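## Task

Take the tube with the light blue cap out of the rack by the window and seat it fully in the rack by the door. The target well is in the second row counting from the front and is the fourth well counting from the right. Count every well, whether empty or occupied, as viewed from the front of that rack's bench. No tube may touch the floor. Every other tube must also end fully seated in a rack. The glass breaks if a tube drops more than a few centimetres (about one well's depth) or is knocked hard. At the end the gripper must have released the tube and moved away, and the result must hold without the robot's help. The robot must not fall over or be left tilted.

## Robot and tools

Robot: a Hello Robot Stretch 4 in a physics simulation. It has an omni-wheel base, a lift on a mast, one arm that telescopes forward, and a wrist with yaw, pitch and roll joints. The wrist carries a two-finger gripper. It stands about 1.6 m tall, and its base rim lies within 0.23 m of the base origin. A loose object may occasionally get a brief shove from outside.

Frames: the base frame has its origin on the floor under the base centre, with x ahead, y to the left and z up. hand_pose is reported in this frame. It marks a point between the open fingertips, and the printed value may be slightly off. With all wrist joints at 0, the hand's axes line up with the base axes. The odometry frame is where the base frame was when the scene began. base_odometry comes from wheel turns only, so slipping shows up as travel. Its heading runs from -3.142 to 3.142, with left positive.

execute_actions: "actions" holds one action, or none to just read the state and take images. "cameras" picks which images come back: head_camera, head_left_camera, head_right_camera, wrist_camera or all. Leaving it out or null means all, and [] means none. An action contains "base", "joints" or both, and may add "pace" and "contact_limits". Alternatively an action is {"end_of_arm": "enable_torque"} alone, which re-powers any wrist or gripper motor that has shut off.
- "base" takes exactly one relative offset from where the base last measured itself. translate_m is metres straight ahead, forward positive, from -2 to 2. strafe_m is metres sideways, left positive, from -2 to 2. rotate_rad turns in place in radians, counter-clockwise positive, from -3.2 to 3.2.
- "joints" is one object keyed by joint name, and each value is an absolute target, not an offset. lift_m runs 0 to 1.2 m (tolerance 0.004). arm_m is the forward extension, 0 to 0.55 m (0.004). wrist_yaw_rad runs -1.134 to 4.276: 0 points forward, positive turns left, 3.14 is folded back, and above 3.4 the arm may obstruct. wrist_pitch_rad runs -1.117 to 4.259: 0 is level and 1.57 points straight down (0.05). wrist_roll_rad runs -1.117 to 4.259: at 0 the fingers are level, and positive turns clockwise as seen from behind the gripper (0.02). gripper_m is the fingertip gap in metres, -0.038 to 0.141; values below 0 press the tips together (0.004).
- Joint targets outside their range get clipped, and the result reports this. Any other bad value or unknown key rejects the whole call, and nothing moves.
- "pace" is slow, default, fast or max. The base reaches 0.1/0.3/0.4/0.6 m/s and 1/2/3/4 rad/s at those paces. With the lift raised, base speed is capped lower, down to 0.3 m/s and 1 rad/s at lift 1.2. No action lasts more than 15 s.
- "contact_limits" supports only arm_m. It takes a value from 0 (gentlest) to 0.75 and defaults to 0.5; the arm halts when it pushes harder than that.
- All motions in an action start together. A joint or base left out of an action may still be driving toward its earlier target.
- If a call reports a stop, any later motion, wait or finished_scene calls in the same reply are skipped.

wait(seconds 0 to 10) leaves the robot alone and then returns the state and images. zoom_image(camera, region [x0,y0,x1,y1] in pixels, at most 504x504, origin top-left) enlarges part of that camera's latest image. read_manual only gives licence text. finished_scene(scene) ends the current scene for good, so call it only once the tubes are seated and the gripper is clear.

Cameras: head_camera looks ahead and down from the mast top; turn the base to point it elsewhere. head_left_camera and head_right_camera are fisheyes that look more steeply down and show the base and arm. wrist_camera looks along the fingers, with the tips near the bottom of its image.

Result lines: joint_positions gives each joint's value. base_status and joint_status give the outcome of each motion:
- done: the motion finished. For the base this means the wheels turned the full amount, even if they slipped.
- off_target: the motion came to rest short and may still be pushing.
- contact_stop_at_<key>: something blocked the motion, and the lift, arm or wheels involved go slack. A slack lift can sink under a load.
- limit_stop_at_tilt: the robot leans more than 6 degrees, and the lift, arm and wheels go slack.
- limit_stop_at_own_body: a part was about to strike the robot itself. This is likely with the wrist pitched up below -0.2 and rolled below -0.4 or above 4.
- torque_fault: a wrist or gripper motor shut off and went limp; send enable_torque to recover.
A slack part holds again the next time you command it. on_its_own lists what moved without being commanded; its "held at" values are targets. lidar_m gives 12 distances in 30-degree sectors, starting straight ahead and going counter-clockwise (4th left, 7th behind, 10th right). "-" means nothing was seen or the object is nearer than 0.25 m. The lidar misses glass. wrist_depth_mm is a 7x7 grid of depths from 100 to 2000 mm and also omits clear objects. turned_by_wheels differing from turned_by_imu by more than about 0.1 rad points to a collision or slipping. base_tilt is in degrees, with forward and right positive. motor_effort is in percent, with the peak in brackets; a reading at rest outside its usual range suggests a load or contact.

Gripping: command a gap narrower than the tube. Closing harder pulls the tube toward the wrist, and opening pushes it back out. Neither the gap reading nor done confirms a grasp, so check the images or the gripper effort. If the tips catch on a surface below them, raise the lift.

Cautions: glass tubes shatter if dropped a few centimetres or hit hard, so lower them slowly into their wells and release only once they are seated. Keep tubes away from the floor. Avoid hard pushes, so use low arm contact limits near the racks. Don't drive or turn fast with the arm extended past 0.2 while carrying a load. A good first unfolding move at scene start is lift_m 0.4 with wrist_yaw_rad 0. The simulation keeps running while you compose each reply.

Each tool is called after "Request:" as name(argument=value, ...), one argument or row to a line, values as JSON.

## Session

Request:
execute_actions(
  actions=[],
)

Scene clock: 0.00 s.
base_odometry: x=+0.000 y=+0.000 heading=+0.000 (m, m, rad; odometry frame)
turned_by_wheels: +0.000 (rad since the last result)
turned_by_imu: +0.000 (rad since the last result)
base_tilt: forward=-1.0 right=-0.3 (deg)
lidar_m: 1.39 1.27 1.30 1.69 1.58 1.61 2.03 1.87 1.93 1.11 1.03 1.14
base_status: not commanded
joint_positions: lift_m=+0.289 arm_m=+0.000 wrist_yaw_rad=+3.201 wrist_pitch_rad=-0.006 wrist_roll_rad=+0.000 gripper_m=+0.057
joint_status: not commanded
motor_effort: lift_m=+21 arm_m=-2 wrist_yaw_rad=-1 wrist_pitch_rad=-6 wrist_roll_rad=+1 gripper_m=+1 wheel_0=+0 wheel_1=+0 wheel_2=+0 (%)
hand_pose: x=-0.1225 y=+0.0701 z=+0.4686 quat_wxyz=(-0.030, +0.003, +0.000, +1.000) (m; base frame)
wrist_depth_mm: - 137 137 - - - 1921 / - - 135 - - - 1863 / - 108 135 - - 1708 1464 / - 117 137 - - 1756 1464 / 140 141 - - - 1756 1464 / 211 - 212 1863 198 1708 1499 / 213 1281 1160 144 1205 1060 1118
pictures: head_camera, head_left_camera, head_right_camera, wrist_camera
Images, in order (width x height): head_camera 420x560, head_left_camera 420x672, head_right_camera 420x672, wrist_camera 616x392.

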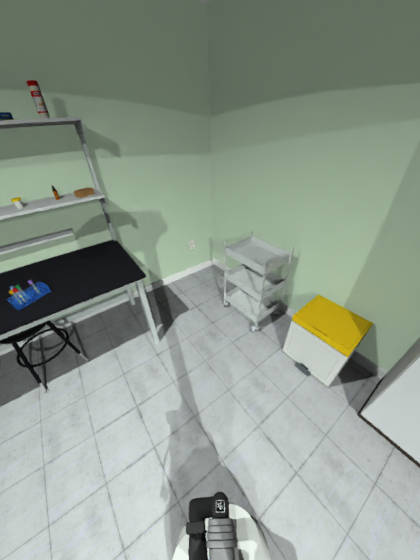

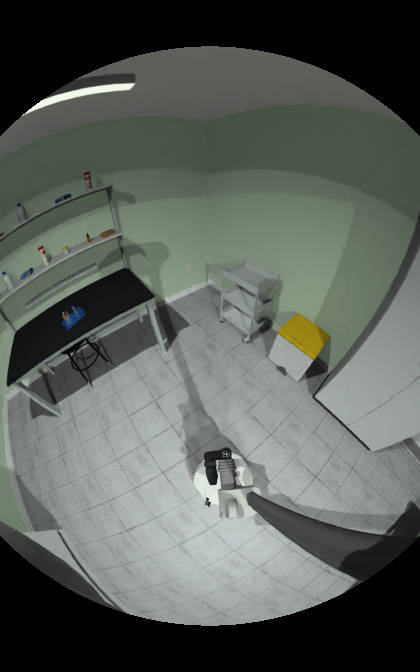

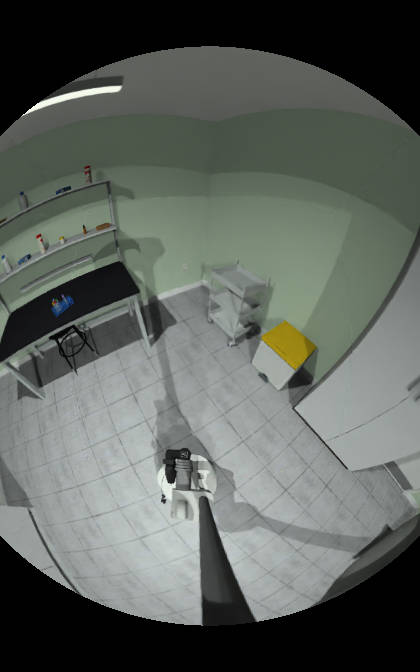

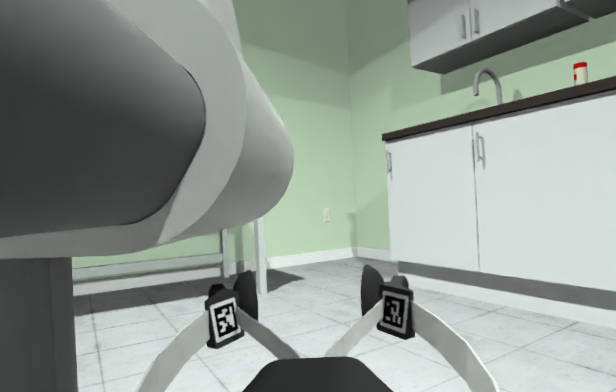

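I'll turn left to survey the room.

Request:
execute_actions(
  actions=[
    {"base": {"rotate_rad": 1.2}},
  ],
  cameras=["head_camera", "head_left_camera"],
)

Scene clock: 5.03 s.
base_odometry: x=+0.000 y=+0.000 heading=+1.199 (m, m, rad; odometry frame)
turned_by_wheels: +1.199 (rad since the last result)
turned_by_imu: +1.214 (rad since the last result)
base_tilt: forward=-0.9 right=-0.3 (deg)
lidar_m: 1.36 2.29 1.57 1.67 1.94 1.88 1.42 1.07 1.04 1.18 1.31 1.27
base_status: done
joint_positions: lift_m=+0.289 arm_m=+0.000 wrist_yaw_rad=+3.201 wrist_pitch_rad=-0.006 wrist_roll_rad=+0.000 gripper_m=+0.057
joint_status: not commanded
motor_effort: lift_m=+21(21) arm_m=-2(2) wrist_yaw_rad=-1(1) wrist_pitch_rad=-6(5) wrist_roll_rad=+1(1) gripper_m=-2(0) wheel_0=-3(11) wheel_1=-4(10) wheel_2=-3(8) (%)
hand_pose: x=-0.1224 y=+0.0701 z=+0.4686 quat_wxyz=(-0.030, +0.003, +0.000, +1.000) (m; base frame)
wrist_depth_mm: - 137 137 - - - - / - - 135 - - - - / - 108 135 - - - - / - 117 137 - - - - / 140 141 1499 - - - - / 211 1205 212 1863 198 1708 1618 / 213 1182 1160 144 1182 1078 1118
pictures: head_camera, head_left_camera
Images, in order (width x height): head_camera 420x560, head_left_camera 420x672.

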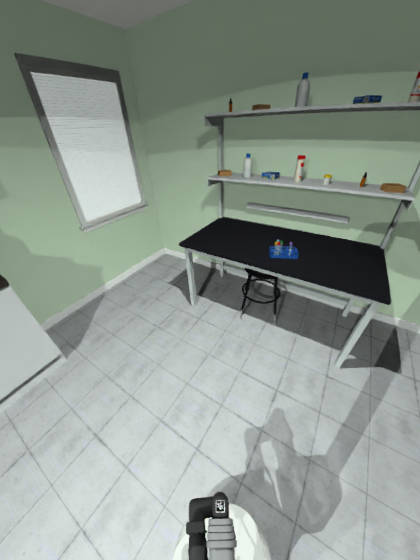

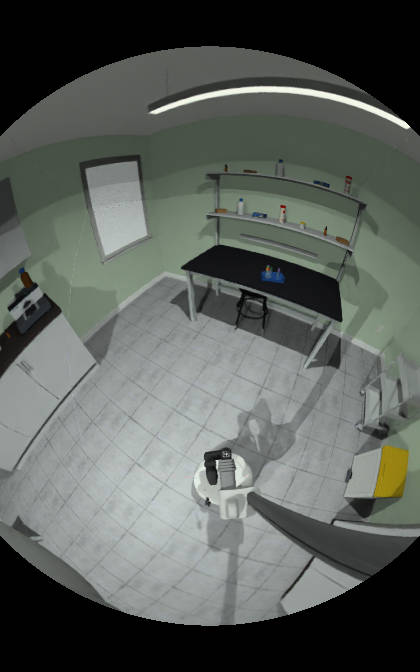

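Request:
zoom_image(
  camera="head_camera",
  region=[250, 225, 320, 275],
)

Region (250, 225, 320, 275) of head_camera's 420x560 image, scaled by 7.200, with more detail than that image has; it fills the top 360 rows of this view, and the rest is white.

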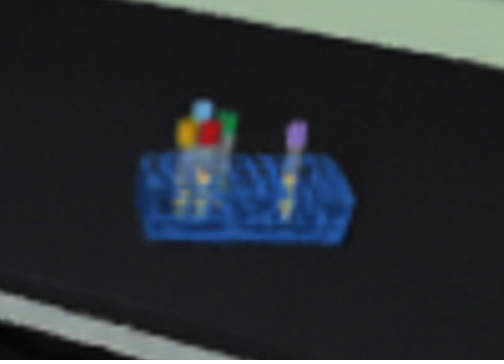

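Request:
execute_actions(
  actions=[
    {"base": {"translate_m": 0.95}, "joints": {"lift_m": 1.15, "wrist_yaw_rad": 0.0, "wrist_pitch_rad": 0.9}, "pace": "fast"},
  ],
  cameras=["head_camera", "wrist_camera"],
)

Scene clock: 45.53 s.
base_odometry: x=+0.345 y=+0.885 heading=+1.200 (m, m, rad; odometry frame)
turned_by_wheels: +0.000 (rad since the last result)
turned_by_imu: -0.001 (rad since the last result)
base_tilt: forward=-0.9 right=-0.1 (deg)
lidar_m: 0.52 0.74 1.67 1.22 1.62 2.66 2.15 1.66 1.56 0.67 0.48 0.48
base_status: done
joint_positions: lift_m=+1.150 arm_m=+0.000 wrist_yaw_rad=+0.000 wrist_pitch_rad=+0.901 wrist_roll_rad=+0.000 gripper_m=+0.057
joint_status: all done
motor_effort: lift_m=+23(26) arm_m=-2(2) wrist_yaw_rad=-1(8) wrist_pitch_rad=-2(6) wrist_roll_rad=+1(1) gripper_m=-1(5) wheel_0=+1(7) wheel_1=+2(10) wheel_2=+2(13) (%)
hand_pose: x=+0.3498 y=-0.0874 z=+1.1018 quat_wxyz=(+0.900, +0.000, +0.436, +0.000) (m; base frame)
wrist_depth_mm: 1499 1708 1464 1078 1042 976 878 / 1576 1863 1618 917 904 904 904 / 1661 1863 798 788 788 778 788 / 1661 1618 715 699 699 691 691 / 1499 1499 1078 640 627 627 591 / 1366 1366 212 1336 198 564 549 / 1255 1229 1205 144 1205 512 512
pictures: head_camera, wrist_camera
Images, in order (width x height): head_camera 420x560, wrist_camera 616x392.

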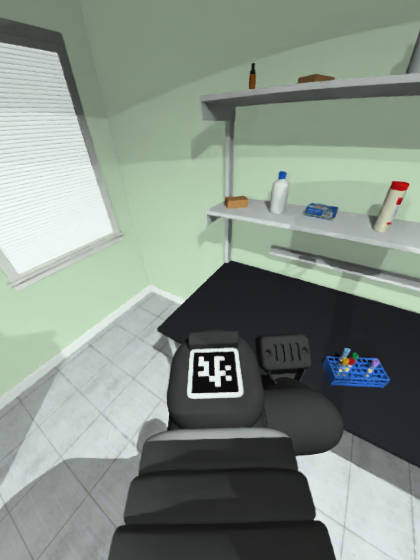

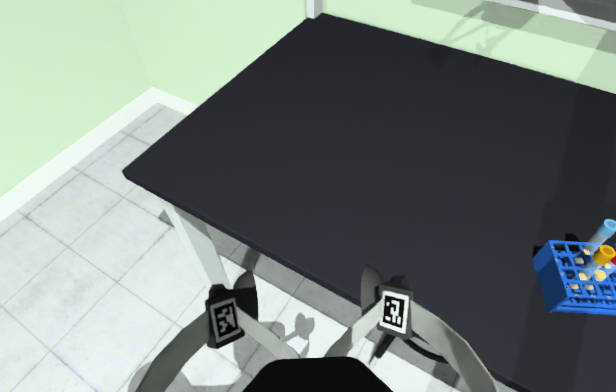

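Request:
execute_actions(
  actions=[
    {"base": {"strafe_m": -0.42}, "joints": {"wrist_pitch_rad": 1.2}},
  ],
  cameras=["head_camera", "head_right_camera", "wrist_camera"],
)

Scene clock: 79.90 s.
base_odometry: x=+0.736 y=+0.733 heading=+1.200 (m, m, rad; odometry frame)
turned_by_wheels: +0.000 (rad since the last result)
turned_by_imu: +0.000 (rad since the last result)
base_tilt: forward=-0.9 right=-0.3 (deg)
lidar_m: 0.28 0.39 2.01 1.64 2.13 2.89 1.66 1.35 1.22 0.39 0.28 0.26
base_status: done
joint_positions: lift_m=+1.150 arm_m=+0.000 wrist_yaw_rad=+0.000 wrist_pitch_rad=+1.201 wrist_roll_rad=+0.000 gripper_m=+0.057
joint_status: all done
motor_effort: lift_m=+22(23) arm_m=-2(2) wrist_yaw_rad=-1(2) wrist_pitch_rad=-1(2) wrist_roll_rad=+1(1) gripper_m=-6(5) wheel_0=+1(10) wheel_1=-2(11) wheel_2=+0(2) (%)
hand_pose: x=+0.2751 y=-0.0874 z=+1.0591 quat_wxyz=(+0.825, +0.000, +0.565, +0.000) (m; base frame)
wrist_depth_mm: 691 691 683 683 683 683 683 / 647 647 640 634 640 634 640 / 609 603 603 535 591 597 597 / 1366 569 569 554 554 564 564 / 1336 1281 539 535 535 530 530 / 1255 1255 211 512 198 504 504 / 1160 1160 1138 144 484 477 477
pictures: head_camera, head_right_camera, wrist_camera
Images, in order (width x height): head_camera 420x560, head_right_camera 420x672, wrist_camera 616x392.

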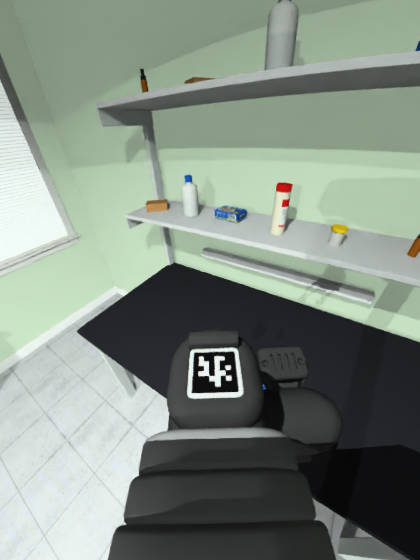

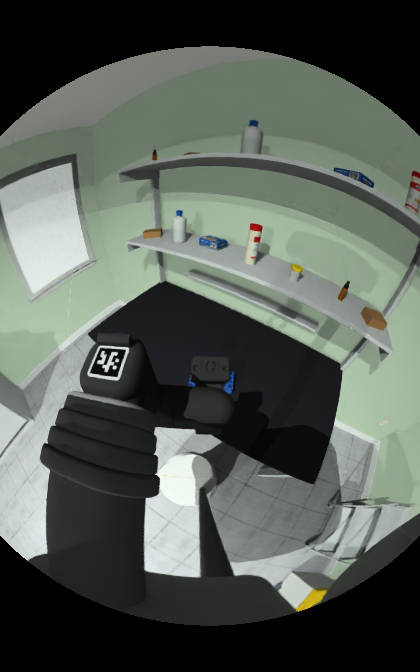

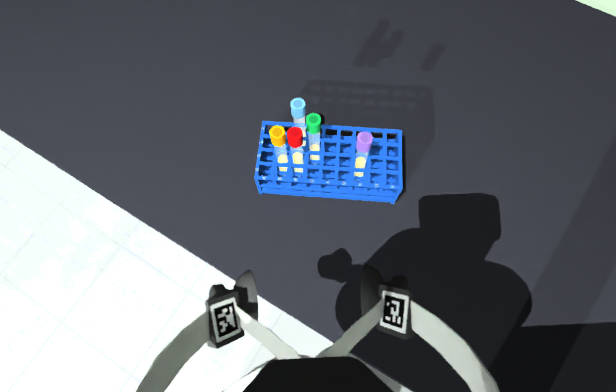

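Request:
zoom_image(
  camera="wrist_camera",
  region=[245, 85, 415, 215],
)

Region (245, 85, 415, 215) of wrist_camera's 616x392 image, scaled by 2.965; it fills the top 385 rows of this view, and the rest is white.

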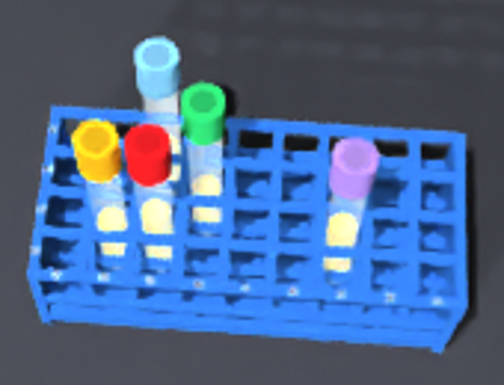

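Request:
execute_actions(
  actions=[
    {"joints": {"wrist_pitch_rad": 1.57, "arm_m": 0.35, "lift_m": 1.10, "gripper_m": 0.04}},
  ],
  cameras=["head_camera", "wrist_camera"],
)

Scene clock: 112.87 s.
base_odometry: x=+0.736 y=+0.733 heading=+1.200 (m, m, rad; odometry frame)
turned_by_wheels: +0.000 (rad since the last result)
turned_by_imu: +0.002 (rad since the last result)
base_tilt: forward=-0.8 right=-0.2 (deg)
lidar_m: 0.27 0.40 2.02 1.65 2.10 2.89 1.67 1.34 1.21 0.37 0.27 0.26
base_status: not commanded
joint_positions: lift_m=+1.100 arm_m=+0.349 wrist_yaw_rad=+0.000 wrist_pitch_rad=+1.570 wrist_roll_rad=+0.000 gripper_m=+0.040
joint_status: all done
motor_effort: lift_m=+18(19) arm_m=+5(5) wrist_yaw_rad=-1(0) wrist_pitch_rad=+1(8) wrist_roll_rad=+1(1) gripper_m=-3(3) wheel_0=+1(1) wheel_1=-2(2) wheel_2=+0(0) (%)
hand_pose: x=+0.5204 y=-0.0874 z=+0.9899 quat_wxyz=(+0.707, +0.000, +0.707, +0.000) (m; base frame)
wrist_depth_mm: 449 449 449 452 452 455 455 / 449 449 449 452 452 455 455 / 449 449 452 449 449 452 452 / 445 449 449 452 452 452 452 / 449 449 449 418 421 452 452 / 1205 449 213 394 195 452 455 / 1182 1205 445 149 449 449 452
pictures: head_camera, wrist_camera
Images, in order (width x height): head_camera 420x560, wrist_camera 616x392.

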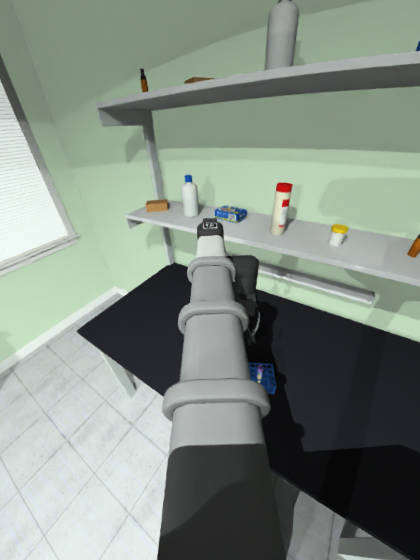

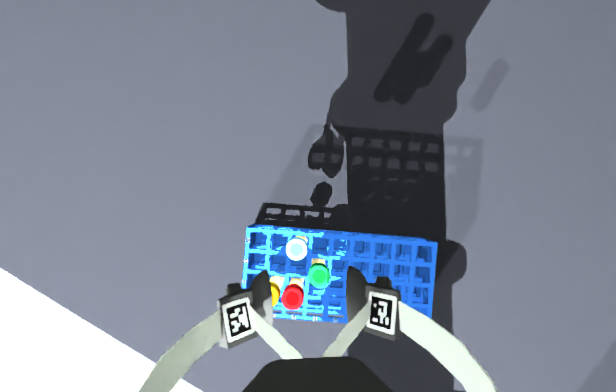

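Request:
zoom_image(
  camera="wrist_camera",
  region=[220, 210, 420, 350],
)

Region (220, 210, 420, 350) of wrist_camera's 616x392 image, scaled by 2.520; it fills the top 353 rows of this view, and the rest is white.

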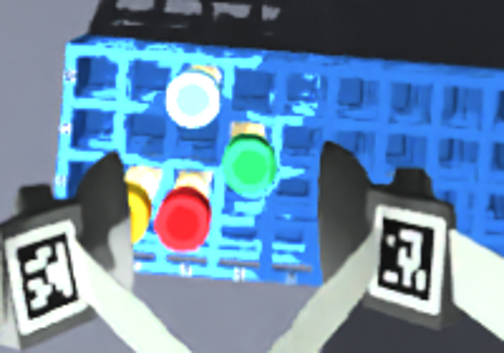

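Request:
execute_actions(
  actions=[
    {"base": {"strafe_m": 0.012}, "joints": {"arm_m": 0.362, "lift_m": 1.05, "wrist_roll_rad": -0.40, "gripper_m": 0.028}, "pace": "slow"},
  ],
  cameras=["wrist_camera"],
)

Scene clock: 153.20 s.
base_odometry: x=+0.725 y=+0.737 heading=+1.200 (m, m, rad; odometry frame)
turned_by_wheels: +0.000 (rad since the last result)
turned_by_imu: +0.002 (rad since the last result)
base_tilt: forward=-0.8 right=-0.3 (deg)
lidar_m: 0.27 0.40 1.98 1.64 2.11 2.88 1.68 1.36 1.22 0.38 0.29 0.27
base_status: done
joint_positions: lift_m=+1.050 arm_m=+0.361 wrist_yaw_rad=+0.000 wrist_pitch_rad=+1.570 wrist_roll_rad=-0.400 gripper_m=+0.028
joint_status: all done
motor_effort: lift_m=+18(21) arm_m=+5(5) wrist_yaw_rad=-1(2) wrist_pitch_rad=+1(1) wrist_roll_rad=+0(6) gripper_m=-10(3) wheel_0=-3(7) wheel_1=+5(6) wheel_2=+0(1) (%)
hand_pose: x=+0.5323 y=-0.0874 z=+0.9399 quat_wxyz=(+0.693, -0.140, +0.693, +0.140) (m; base frame)
wrist_depth_mm: 402 402 402 402 402 402 404 / 402 402 404 402 402 404 404 / 399 402 399 399 402 402 402 / 399 402 399 402 402 402 402 / 1160 399 399 387 402 402 402 / 1160 399 392 281 193 399 402 / 1160 931 399 155 343 399 399
pictures: wrist_camera
Images, in order (width x height): wrist_camera 616x392.

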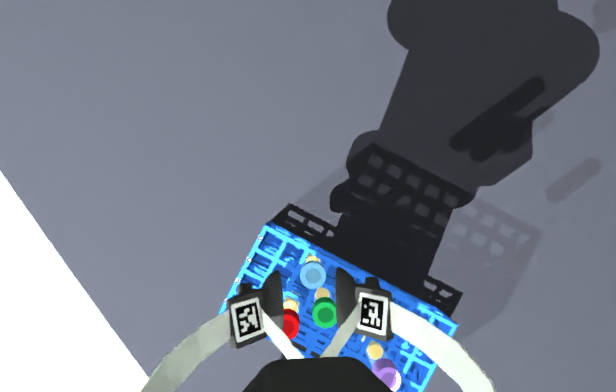

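Request:
zoom_image(
  camera="wrist_camera",
  region=[230, 230, 400, 360],
)

Region (230, 230, 400, 360) of wrist_camera's 616x392 image, scaled by 2.965; it fills the top 385 rows of this view, and the rest is white.

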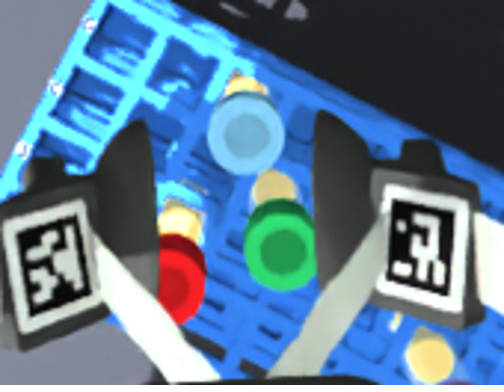

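Request:
execute_actions(
  actions=[
    {"joints": {"arm_m": 0.370, "lift_m": 1.028}, "pace": "slow"},
  ],
  cameras=["wrist_camera", "head_right_camera"],
)

Request:
zoom_image(
  camera="wrist_camera",
  region=[230, 230, 400, 360],
)

Scene clock: 180.83 s.
base_odometry: x=+0.725 y=+0.737 heading=+1.200 (m, m, rad; odometry frame)
turned_by_wheels: +0.000 (rad since the last result)
turned_by_imu: +0.001 (rad since the last result)
base_tilt: forward=-0.8 right=-0.2 (deg)
lidar_m: 0.29 0.40 2.00 1.65 2.13 2.88 1.66 1.36 1.22 0.38 0.28 0.26
base_status: not commanded
joint_positions: lift_m=+1.028 arm_m=+0.369 wrist_yaw_rad=+0.000 wrist_pitch_rad=+1.570 wrist_roll_rad=-0.400 gripper_m=+0.028
joint_status: all done
motor_effort: lift_m=+18(18) arm_m=+5(2) wrist_yaw_rad=-1(1) wrist_pitch_rad=+1(1) wrist_roll_rad=+0(0) gripper_m=-7(3) wheel_0=-3(3) wheel_1=+5(5) wheel_2=+0(0) (%)
hand_pose: x=+0.5403 y=-0.0874 z=+0.9179 quat_wxyz=(+0.693, -0.140, +0.693, +0.140) (m; base frame)
wrist_depth_mm: 379 379 379 382 379 382 382 / 379 377 379 379 377 382 382 / 379 377 377 379 382 379 379 / 377 377 379 379 379 379 379 / 379 377 377 379 379 379 379 / 1138 377 322 259 193 379 379 / 1138 377 377 155 322 377 379
pictures: head_right_camera, wrist_camera
Images, in order (width x height): head_right_camera 420x672, wrist_camera 616x392.

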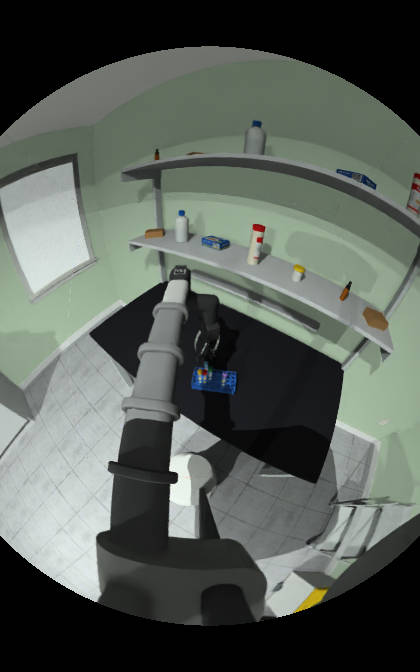

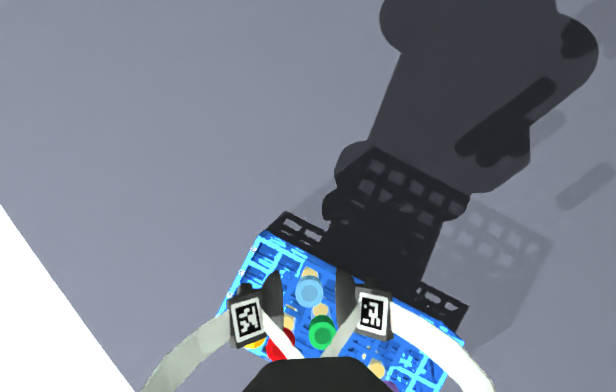

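Region (230, 230, 400, 360) of wrist_camera's 616x392 image, scaled by 2.965; it fills the top 385 rows of this view, and the rest is white.

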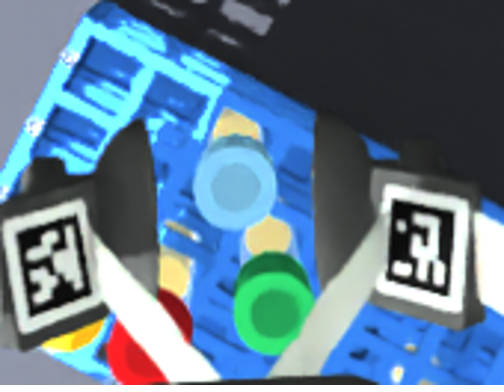

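Request:
execute_actions(
  actions=[
    {"joints": {"lift_m": 0.998}, "pace": "slow"},
  ],
  cameras=["wrist_camera", "head_right_camera"],
)

Request:
zoom_image(
  camera="wrist_camera",
  region=[230, 250, 400, 380],
)

Request:
zoom_image(
  camera="head_right_camera",
  region=[180, 335, 250, 400],
)

Scene clock: 191.97 s.
base_odometry: x=+0.725 y=+0.737 heading=+1.200 (m, m, rad; odometry frame)
turned_by_wheels: +0.000 (rad since the last result)
turned_by_imu: +0.002 (rad since the last result)
base_tilt: forward=-1.0 right=-0.3 (deg)
lidar_m: 0.28 0.41 2.01 1.64 2.12 2.88 1.68 1.36 1.23 0.39 0.27 0.26
base_status: not commanded
joint_positions: lift_m=+0.998 arm_m=+0.369 wrist_yaw_rad=+0.000 wrist_pitch_rad=+1.570 wrist_roll_rad=-0.400 gripper_m=+0.028
joint_status: all done
motor_effort: lift_m=+18(19) arm_m=+5(5) wrist_yaw_rad=-2(1) wrist_pitch_rad=+1(1) wrist_roll_rad=+0(0) gripper_m=-2(6) wheel_0=-3(3) wheel_1=+5(5) wheel_2=+0(0) (%)
hand_pose: x=+0.5403 y=-0.0874 z=+0.8879 quat_wxyz=(+0.693, -0.140, +0.693, +0.140) (m; base frame)
wrist_depth_mm: 347 351 349 351 349 351 351 / 347 349 349 351 349 351 349 / 347 349 349 349 349 349 349 / 347 349 349 349 349 349 349 / 345 349 349 349 349 349 349 / 347 347 291 229 192 349 349 / 1078 347 230 155 291 347 351
pictures: head_right_camera, wrist_camera
Images, in order (width x height): head_right_camera 420x672, wrist_camera 616x392.

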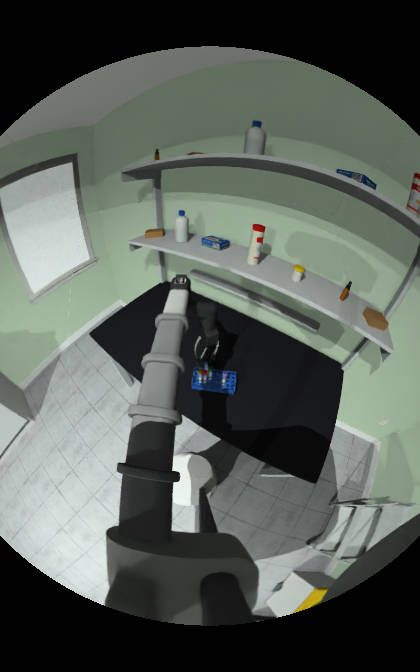

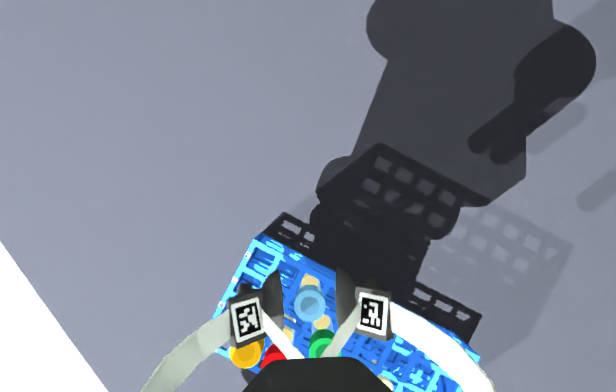

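Region (230, 250, 400, 380) of wrist_camera's 616x392 image, scaled by 2.965; it fills the top 385 rows of this view, and the rest is white.

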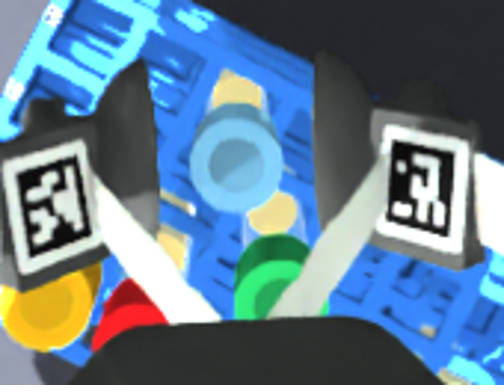

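Region (180, 335, 250, 400) of head_right_camera's 420x672 image, scaled by 7.200, with more detail than that image has; it fills the top 468 rows of this view, and the rest is white.

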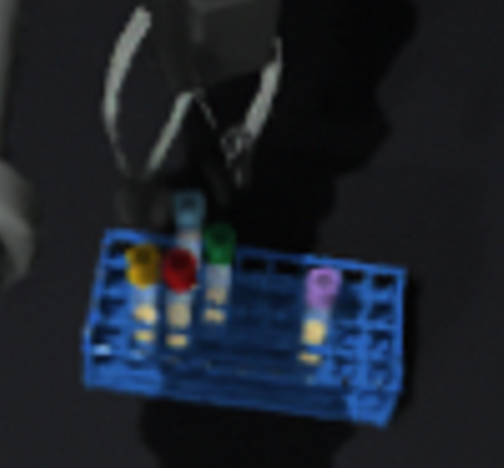

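Request:
execute_actions(
  actions=[
    {"joints": {"lift_m": 0.988}, "pace": "slow"},
  ],
  cameras=[],
)

Request:
execute_actions(
  actions=[
    {"joints": {"gripper_m": 0.004}, "pace": "slow"},
  ],
  cameras=["wrist_camera", "head_right_camera"],
)

Request:
zoom_image(
  camera="wrist_camera",
  region=[230, 250, 400, 380],
)

Scene clock: 197.60 s.
base_odometry: x=+0.725 y=+0.737 heading=+1.200 (m, m, rad; odometry frame)
turned_by_wheels: +0.000 (rad since the last result)
turned_by_imu: +0.001 (rad since the last result)
base_tilt: forward=-0.9 right=-0.2 (deg)
lidar_m: 0.28 0.41 2.02 1.65 2.12 2.90 1.65 1.36 1.23 0.37 0.29 0.27
base_status: not commanded
joint_positions: lift_m=+0.988 arm_m=+0.369 wrist_yaw_rad=+0.000 wrist_pitch_rad=+1.570 wrist_roll_rad=-0.400 gripper_m=+0.028
joint_status: all done
motor_effort: lift_m=+18(19) arm_m=+5(5) wrist_yaw_rad=-1(2) wrist_pitch_rad=+2(1) wrist_roll_rad=+0(0) gripper_m=+1(4) wheel_0=-3(3) wheel_1=+5(5) wheel_2=+0(0) (%)
hand_pose: x=+0.5403 y=-0.0874 z=+0.8779 quat_wxyz=(+0.693, -0.140, +0.693, +0.140) (m; base frame)
wrist_depth_mm: 340 340 342 340 340 342 342 / 338 340 340 338 340 342 342 / 338 340 340 342 342 342 340 / 338 338 338 340 340 340 340 / 338 338 340 338 338 340 338 / 338 338 281 220 193 338 340 / 1098 336 220 155 282 338 340
pictures: none
No camera images: the call's "cameras" was empty. Leave "cameras" out to get every camera's image.

Scene clock: 198.87 s.
base_odometry: x=+0.725 y=+0.737 heading=+1.200 (m, m, rad; odometry frame)
turned_by_wheels: +0.000 (rad since the last result)
turned_by_imu: +0.000 (rad since the last result)
base_tilt: forward=-0.9 right=-0.2 (deg)
lidar_m: 0.28 0.42 2.00 1.63 2.12 2.89 1.67 1.35 1.23 0.37 0.28 0.26
base_status: not commanded
joint_positions: lift_m=+0.988 arm_m=+0.369 wrist_yaw_rad=+0.000 wrist_pitch_rad=+1.570 wrist_roll_rad=-0.400 gripper_m=+0.004
joint_status: all done
motor_effort: lift_m=+18(18) arm_m=+4(5) wrist_yaw_rad=-1(1) wrist_pitch_rad=+1(1) wrist_roll_rad=+0(0) gripper_m=-7(15) wheel_0=-3(3) wheel_1=+5(5) wheel_2=+0(0) (%)
hand_pose: x=+0.5403 y=-0.0874 z=+0.8779 quat_wxyz=(+0.693, -0.140, +0.693, +0.140) (m; base frame)
wrist_depth_mm: 340 338 340 340 340 340 342 / 338 340 340 342 340 342 342 / 338 338 340 338 338 340 340 / 338 338 340 338 340 338 338 / 340 338 338 338 338 340 338 / 338 338 281 217 189 340 340 / 1098 338 219 159 282 307 340
pictures: head_right_camera, wrist_camera
Images, in order (width x height): head_right_camera 420x672, wrist_camera 616x392.

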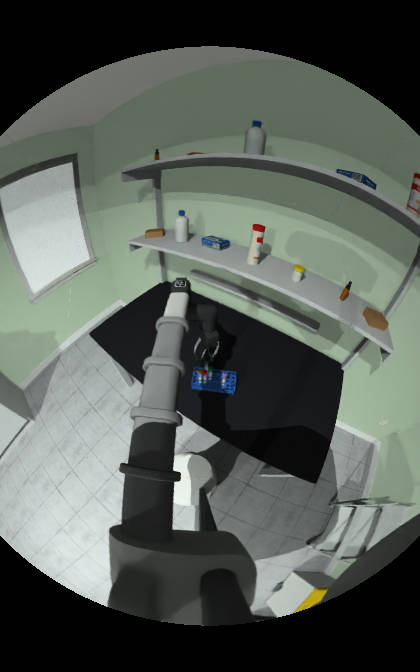

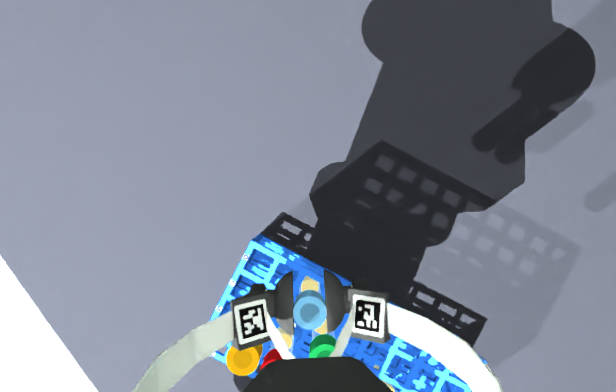

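Region (230, 250, 400, 380) of wrist_camera's 616x392 image, scaled by 2.965; it fills the top 385 rows of this view, and the rest is white.

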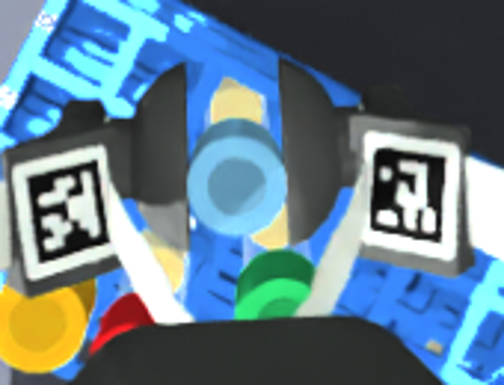

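Request:
execute_actions(
  actions=[
    {"joints": {"gripper_m": -0.003, "lift_m": 1.01}, "pace": "slow"},
  ],
  cameras=["wrist_camera"],
)

Request:
zoom_image(
  camera="wrist_camera",
  region=[230, 250, 400, 380],
)

Scene clock: 204.97 s.
base_odometry: x=+0.725 y=+0.737 heading=+1.200 (m, m, rad; odometry frame)
turned_by_wheels: +0.000 (rad since the last result)
turned_by_imu: +0.001 (rad since the last result)
base_tilt: forward=-1.0 right=-0.3 (deg)
lidar_m: 0.26 0.41 1.98 1.63 2.11 2.89 1.69 1.35 1.23 0.40 0.28 0.26
base_status: not commanded
joint_positions: lift_m=+1.010 arm_m=+0.369 wrist_yaw_rad=+0.000 wrist_pitch_rad=+1.570 wrist_roll_rad=-0.400 gripper_m=-0.003
joint_status: all done
motor_effort: lift_m=+23(25) arm_m=+5(5) wrist_yaw_rad=-1(2) wrist_pitch_rad=+1(1) wrist_roll_rad=+0(1) gripper_m=-14(12) wheel_0=-3(3) wheel_1=+5(5) wheel_2=+0(0) (%)
hand_pose: x=+0.5403 y=-0.0874 z=+0.8995 quat_wxyz=(+0.693, -0.140, +0.693, +0.140) (m; base frame)
wrist_depth_mm: 362 362 362 362 359 364 362 / 359 359 359 362 362 362 362 / 359 362 362 362 362 362 362 / 359 359 359 359 362 362 362 / 359 359 359 359 359 362 362 / 1098 359 303 214 188 359 362 / 1118 359 359 167 303 324 359
pictures: wrist_camera
Images, in order (width x height): wrist_camera 616x392.

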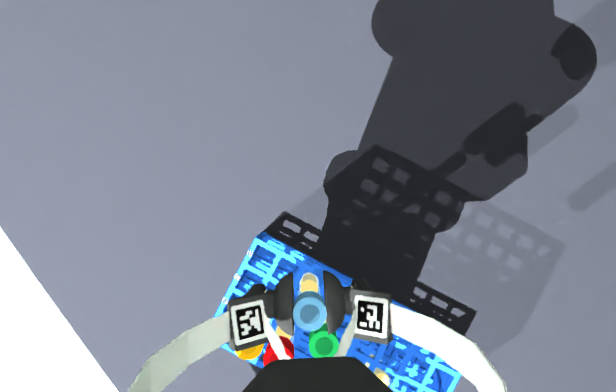

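Region (230, 250, 400, 380) of wrist_camera's 616x392 image, scaled by 2.965; it fills the top 385 rows of this view, and the rest is white.

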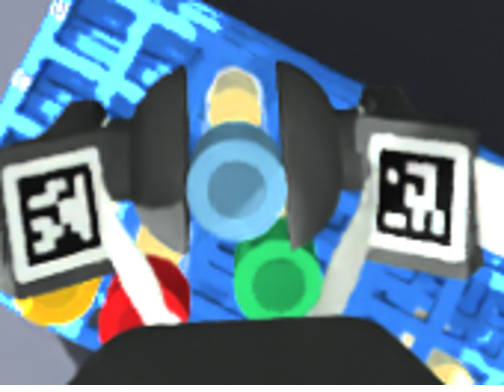

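Request:
execute_actions(
  actions=[
    {"joints": {"lift_m": 1.135}, "pace": "slow"},
  ],
  cameras=["wrist_camera", "head_right_camera"],
)

Request:
zoom_image(
  camera="wrist_camera",
  region=[230, 230, 400, 360],
)

Scene clock: 211.77 s.
base_odometry: x=+0.725 y=+0.737 heading=+1.200 (m, m, rad; odometry frame)
turned_by_wheels: +0.000 (rad since the last result)
turned_by_imu: +0.002 (rad since the last result)
base_tilt: forward=-0.8 right=-0.2 (deg)
lidar_m: 0.29 0.40 2.00 1.63 2.13 2.88 1.66 1.35 1.23 0.36 0.28 0.26
base_status: not commanded
joint_positions: lift_m=+1.135 arm_m=+0.369 wrist_yaw_rad=+0.000 wrist_pitch_rad=+1.570 wrist_roll_rad=-0.400 gripper_m=-0.003
joint_status: all done
motor_effort: lift_m=+24(24) arm_m=+5(5) wrist_yaw_rad=-1(1) wrist_pitch_rad=+1(0) wrist_roll_rad=+0(0) gripper_m=-13(12) wheel_0=-3(3) wheel_1=+5(5) wheel_2=+0(0) (%)
hand_pose: x=+0.5403 y=-0.0874 z=+1.0245 quat_wxyz=(+0.693, -0.140, +0.693, +0.140) (m; base frame)
wrist_depth_mm: 484 488 484 488 488 488 488 / 484 484 484 488 488 488 488 / 484 484 488 484 484 484 488 / 1255 484 484 488 488 484 488 / 1229 484 484 469 484 484 488 / 1229 1229 484 214 187 484 488 / 1229 1255 484 167 449 480 484
pictures: head_right_camera, wrist_camera
Images, in order (width x height): head_right_camera 420x672, wrist_camera 616x392.

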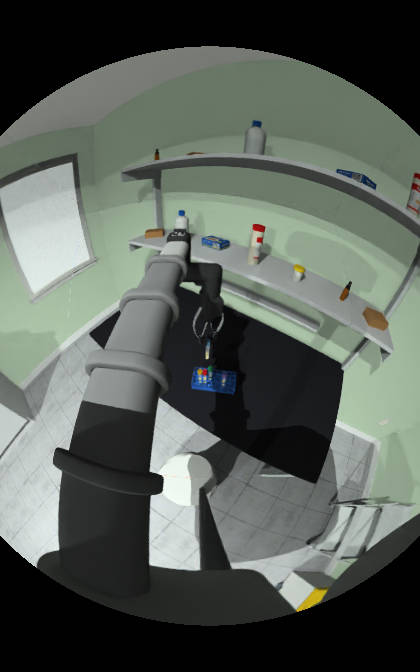

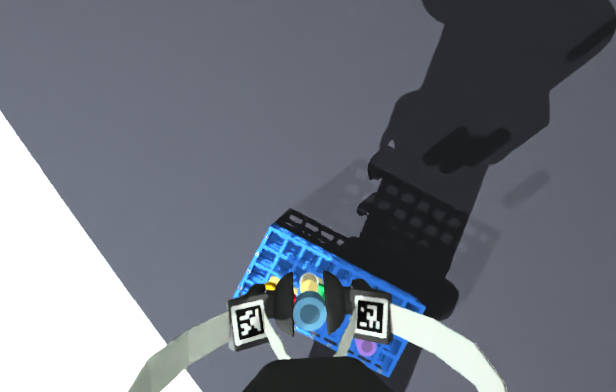

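Region (230, 230, 400, 360) of wrist_camera's 616x392 image, scaled by 2.965; it fills the top 385 rows of this view, and the rest is white.

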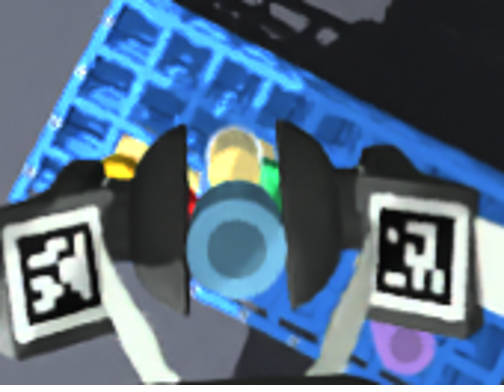

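Request:
execute_actions(
  actions=[
    {"base": {"translate_m": -0.3}, "joints": {"arm_m": 0.03}},
  ],
  cameras=["wrist_camera"],
)

Request:
execute_actions(
  actions=[
    {"base": {"rotate_rad": 2.6}, "joints": {"lift_m": 0.8}, "pace": "slow"},
  ],
  cameras=["head_camera", "head_left_camera", "wrist_camera"],
)

Scene clock: 228.90 s.
base_odometry: x=+0.616 y=+0.458 heading=+1.199 (m, m, rad; odometry frame)
turned_by_wheels: +0.000 (rad since the last result)
turned_by_imu: +0.003 (rad since the last result)
base_tilt: forward=-0.8 right=-0.2 (deg)
lidar_m: 0.54 0.79 1.82 1.67 2.39 2.64 1.44 1.15 1.08 1.14 0.54 0.51
base_status: done
joint_positions: lift_m=+1.135 arm_m=+0.031 wrist_yaw_rad=+0.000 wrist_pitch_rad=+1.570 wrist_roll_rad=-0.400 gripper_m=-0.003
joint_status: all done
motor_effort: lift_m=+23(23) arm_m=-4(0) wrist_yaw_rad=+0(2) wrist_pitch_rad=+0(0) wrist_roll_rad=+1(0) gripper_m=-12(12) wheel_0=-2(4) wheel_1=-4(8) wheel_2=+1(10) (%)
hand_pose: x=+0.2018 y=-0.0874 z=+1.0245 quat_wxyz=(+0.693, -0.140, +0.693, +0.140) (m; base frame)
wrist_depth_mm: 1229 1229 1229 1255 1255 492 492 / 1255 1255 1255 1255 1255 508 484 / 1255 1229 1255 1229 1229 1255 488 / 1229 1255 1255 1229 1255 1255 1255 / 1229 1229 1025 1025 1229 1255 768 / 1229 1229 1025 214 189 1229 1229 / 1229 1229 1229 167 1255 1229 1255
pictures: wrist_camera
Images, in order (width x height): wrist_camera 616x392.

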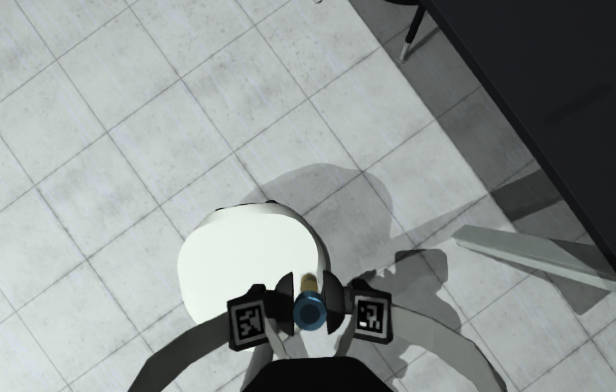

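Scene clock: 232.77 s.
base_odometry: x=+0.616 y=+0.458 heading=-2.484 (m, m, rad; odometry frame)
turned_by_wheels: +2.600 (rad since the last result)
turned_by_imu: +2.629 (rad since the last result)
base_tilt: forward=-0.6 right=-0.4 (deg)
lidar_m: 2.62 1.50 1.16 1.06 1.13 0.53 0.51 0.55 0.76 1.97 1.67 2.29
base_status: done
joint_positions: lift_m=+0.800 arm_m=+0.031 wrist_yaw_rad=+0.000 wrist_pitch_rad=+1.570 wrist_roll_rad=-0.400 gripper_m=-0.003
joint_status: all done
motor_effort: lift_m=+18(22) arm_m=-5(4) wrist_yaw_rad=-1(1) wrist_pitch_rad=+1(0) wrist_roll_rad=+1(0) gripper_m=-12(14) wheel_0=-2(9) wheel_1=-3(8) wheel_2=-1(7) (%)
hand_pose: x=+0.2019 y=-0.0874 z=+0.6899 quat_wxyz=(+0.693, -0.140, +0.693, +0.140) (m; base frame)
wrist_depth_mm: 917 917 904 917 917 904 917 / 917 904 917 917 917 904 917 / 904 917 917 904 917 917 917 / 904 904 904 917 917 917 917 / 904 904 699 699 917 904 917 / 904 699 691 214 188 917 904 / 904 707 691 167 904 904 917
pictures: head_camera, head_left_camera, wrist_camera
Images, in order (width x height): head_camera 420x560, head_left_camera 420x672, wrist_camera 616x392.

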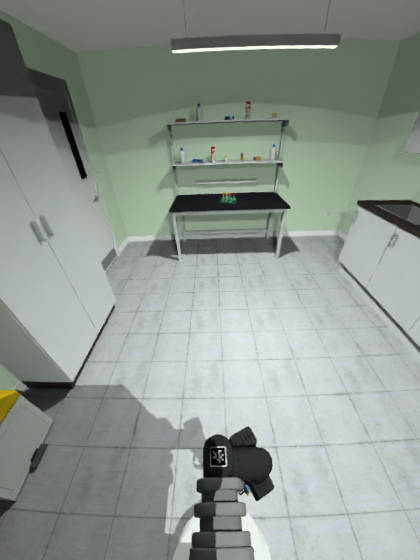

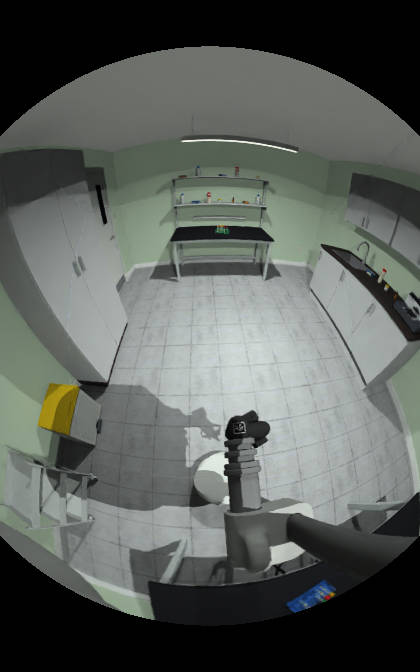

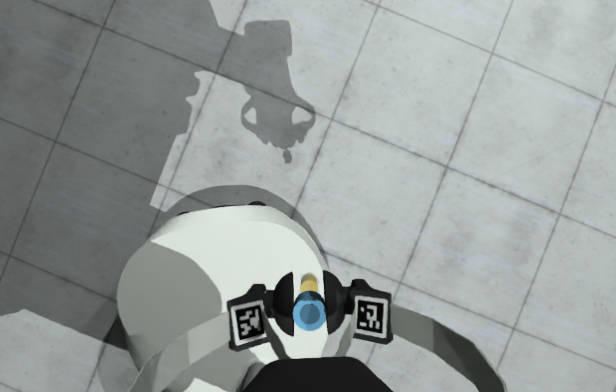

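Request:
execute_actions(
  actions=[
    {"base": {"translate_m": 2.0}, "pace": "fast"},
  ],
  cameras=["head_camera", "wrist_camera"],
)

Scene clock: 241.43 s.
base_odometry: x=-0.967 y=-0.765 heading=-2.484 (m, m, rad; odometry frame)
turned_by_wheels: +0.000 (rad since the last result)
turned_by_imu: -0.004 (rad since the last result)
base_tilt: forward=-0.9 right=-0.2 (deg)
lidar_m: 0.64 0.67 1.52 1.06 1.09 1.52 2.57 2.66 1.67 1.59 0.93 0.68
base_status: done
joint_positions: lift_m=+0.800 arm_m=+0.031 wrist_yaw_rad=+0.000 wrist_pitch_rad=+1.570 wrist_roll_rad=-0.400 gripper_m=-0.003
joint_status: not commanded
motor_effort: lift_m=+19(19) arm_m=-4(4) wrist_yaw_rad=-1(0) wrist_pitch_rad=+0(0) wrist_roll_rad=+1(0) gripper_m=-14(14) wheel_0=+2(9) wheel_1=+2(8) wheel_2=+0(12) (%)
hand_pose: x=+0.2019 y=-0.0874 z=+0.6899 quat_wxyz=(+0.693, -0.140, +0.693, +0.140) (m; base frame)
wrist_depth_mm: 917 904 917 917 917 917 917 / 904 917 904 917 917 917 917 / 917 917 904 904 904 904 917 / 904 904 904 917 917 904 917 / 904 917 699 699 917 917 917 / 917 699 691 215 188 904 917 / 891 715 699 167 904 917 904
pictures: head_camera, wrist_camera
Images, in order (width x height): head_camera 420x560, wrist_camera 616x392.

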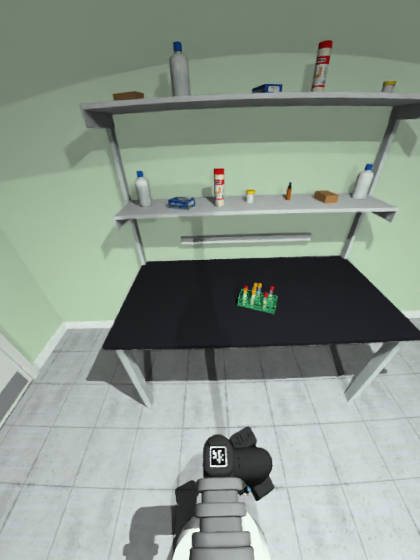

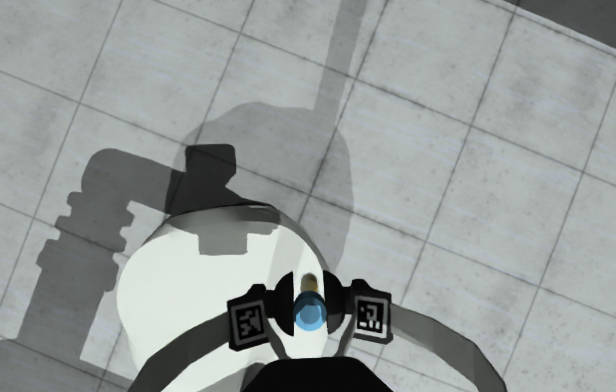

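Request:
zoom_image(
  camera="head_camera",
  region=[228, 272, 291, 322],
)

Region (228, 272, 291, 322) of head_camera's 420x560 image, scaled by 8.000, with more detail than that image has; it fills the top 400 rows of this view, and the rest is white.

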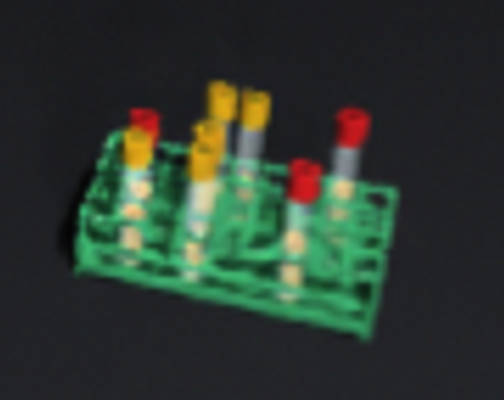

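Request:
execute_actions(
  actions=[
    {"base": {"strafe_m": -0.19}, "joints": {"lift_m": 1.14}},
  ],
  cameras=[],
)

Request:
execute_actions(
  actions=[
    {"base": {"translate_m": 0.36}, "joints": {"arm_m": 0.24, "wrist_roll_rad": 0.0}},
  ],
  cameras=["head_right_camera", "wrist_camera"],
)

Scene clock: 255.03 s.
base_odometry: x=-1.083 y=-0.614 heading=-2.484 (m, m, rad; odometry frame)
turned_by_wheels: +0.000 (rad since the last result)
turned_by_imu: +0.001 (rad since the last result)
base_tilt: forward=-0.7 right=-0.2 (deg)
lidar_m: 0.62 0.69 0.96 1.25 1.27 1.88 3.25 2.00 1.46 1.38 0.96 0.67
base_status: done
joint_positions: lift_m=+1.140 arm_m=+0.031 wrist_yaw_rad=+0.000 wrist_pitch_rad=+1.570 wrist_roll_rad=-0.400 gripper_m=-0.003
joint_status: all done
motor_effort: lift_m=+23(23) arm_m=-4(4) wrist_yaw_rad=-1(1) wrist_pitch_rad=+0(1) wrist_roll_rad=+0(0) gripper_m=-13(12) wheel_0=+0(13) wheel_1=-1(9) wheel_2=+0(1) (%)
hand_pose: x=+0.2019 y=-0.0874 z=+1.0295 quat_wxyz=(+0.693, -0.140, +0.693, +0.140) (m; base frame)
wrist_depth_mm: 1229 1255 1255 1255 1229 1255 1255 / 1255 1255 1229 1255 1255 1255 1255 / 1255 1255 1229 1255 1255 1255 1255 / 1229 1229 1255 1255 1255 1255 1255 / 1229 1229 1042 1042 1255 1255 1255 / 1229 1229 1042 214 188 1255 1255 / 1229 1255 1229 167 1229 1255 1229
pictures: none
No camera images: the call's "cameras" was empty. Leave "cameras" out to get every camera's image.

Scene clock: 257.73 s.
base_odometry: x=-1.368 y=-0.834 heading=-2.484 (m, m, rad; odometry frame)
turned_by_wheels: +0.000 (rad since the last result)
turned_by_imu: +0.000 (rad since the last result)
base_tilt: forward=-0.9 right=-0.3 (deg)
lidar_m: 0.29 0.30 0.43 1.65 1.37 1.76 3.63 2.00 1.45 1.40 0.44 0.31
base_status: done
joint_positions: lift_m=+1.140 arm_m=+0.239 wrist_yaw_rad=+0.000 wrist_pitch_rad=+1.570 wrist_roll_rad=+0.000 gripper_m=-0.003
joint_status: all done
motor_effort: lift_m=+23(23) arm_m=+5(6) wrist_yaw_rad=-2(0) wrist_pitch_rad=+1(0) wrist_roll_rad=+2(4) gripper_m=-14(10) wheel_0=+2(4) wheel_1=+3(8) wheel_2=+1(11) (%)
hand_pose: x=+0.4104 y=-0.0874 z=+1.0295 quat_wxyz=(+0.707, +0.000, +0.707, +0.000) (m; base frame)
wrist_depth_mm: 492 492 492 488 492 492 496 / 488 488 439 492 492 492 496 / 488 492 459 459 488 492 496 / 488 488 488 492 492 492 492 / 488 488 488 492 492 492 492 / 488 484 488 214 188 492 492 / 1229 1229 1025 167 1255 1255 1255
pictures: head_right_camera, wrist_camera
Images, in order (width x height): head_right_camera 420x672, wrist_camera 616x392.

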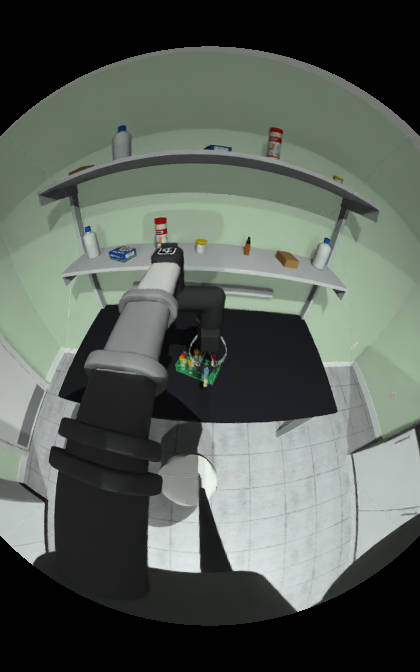

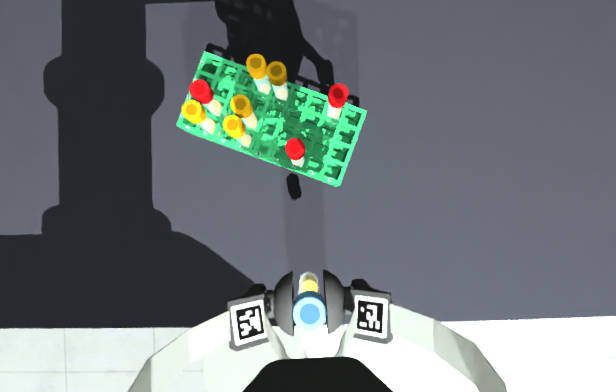

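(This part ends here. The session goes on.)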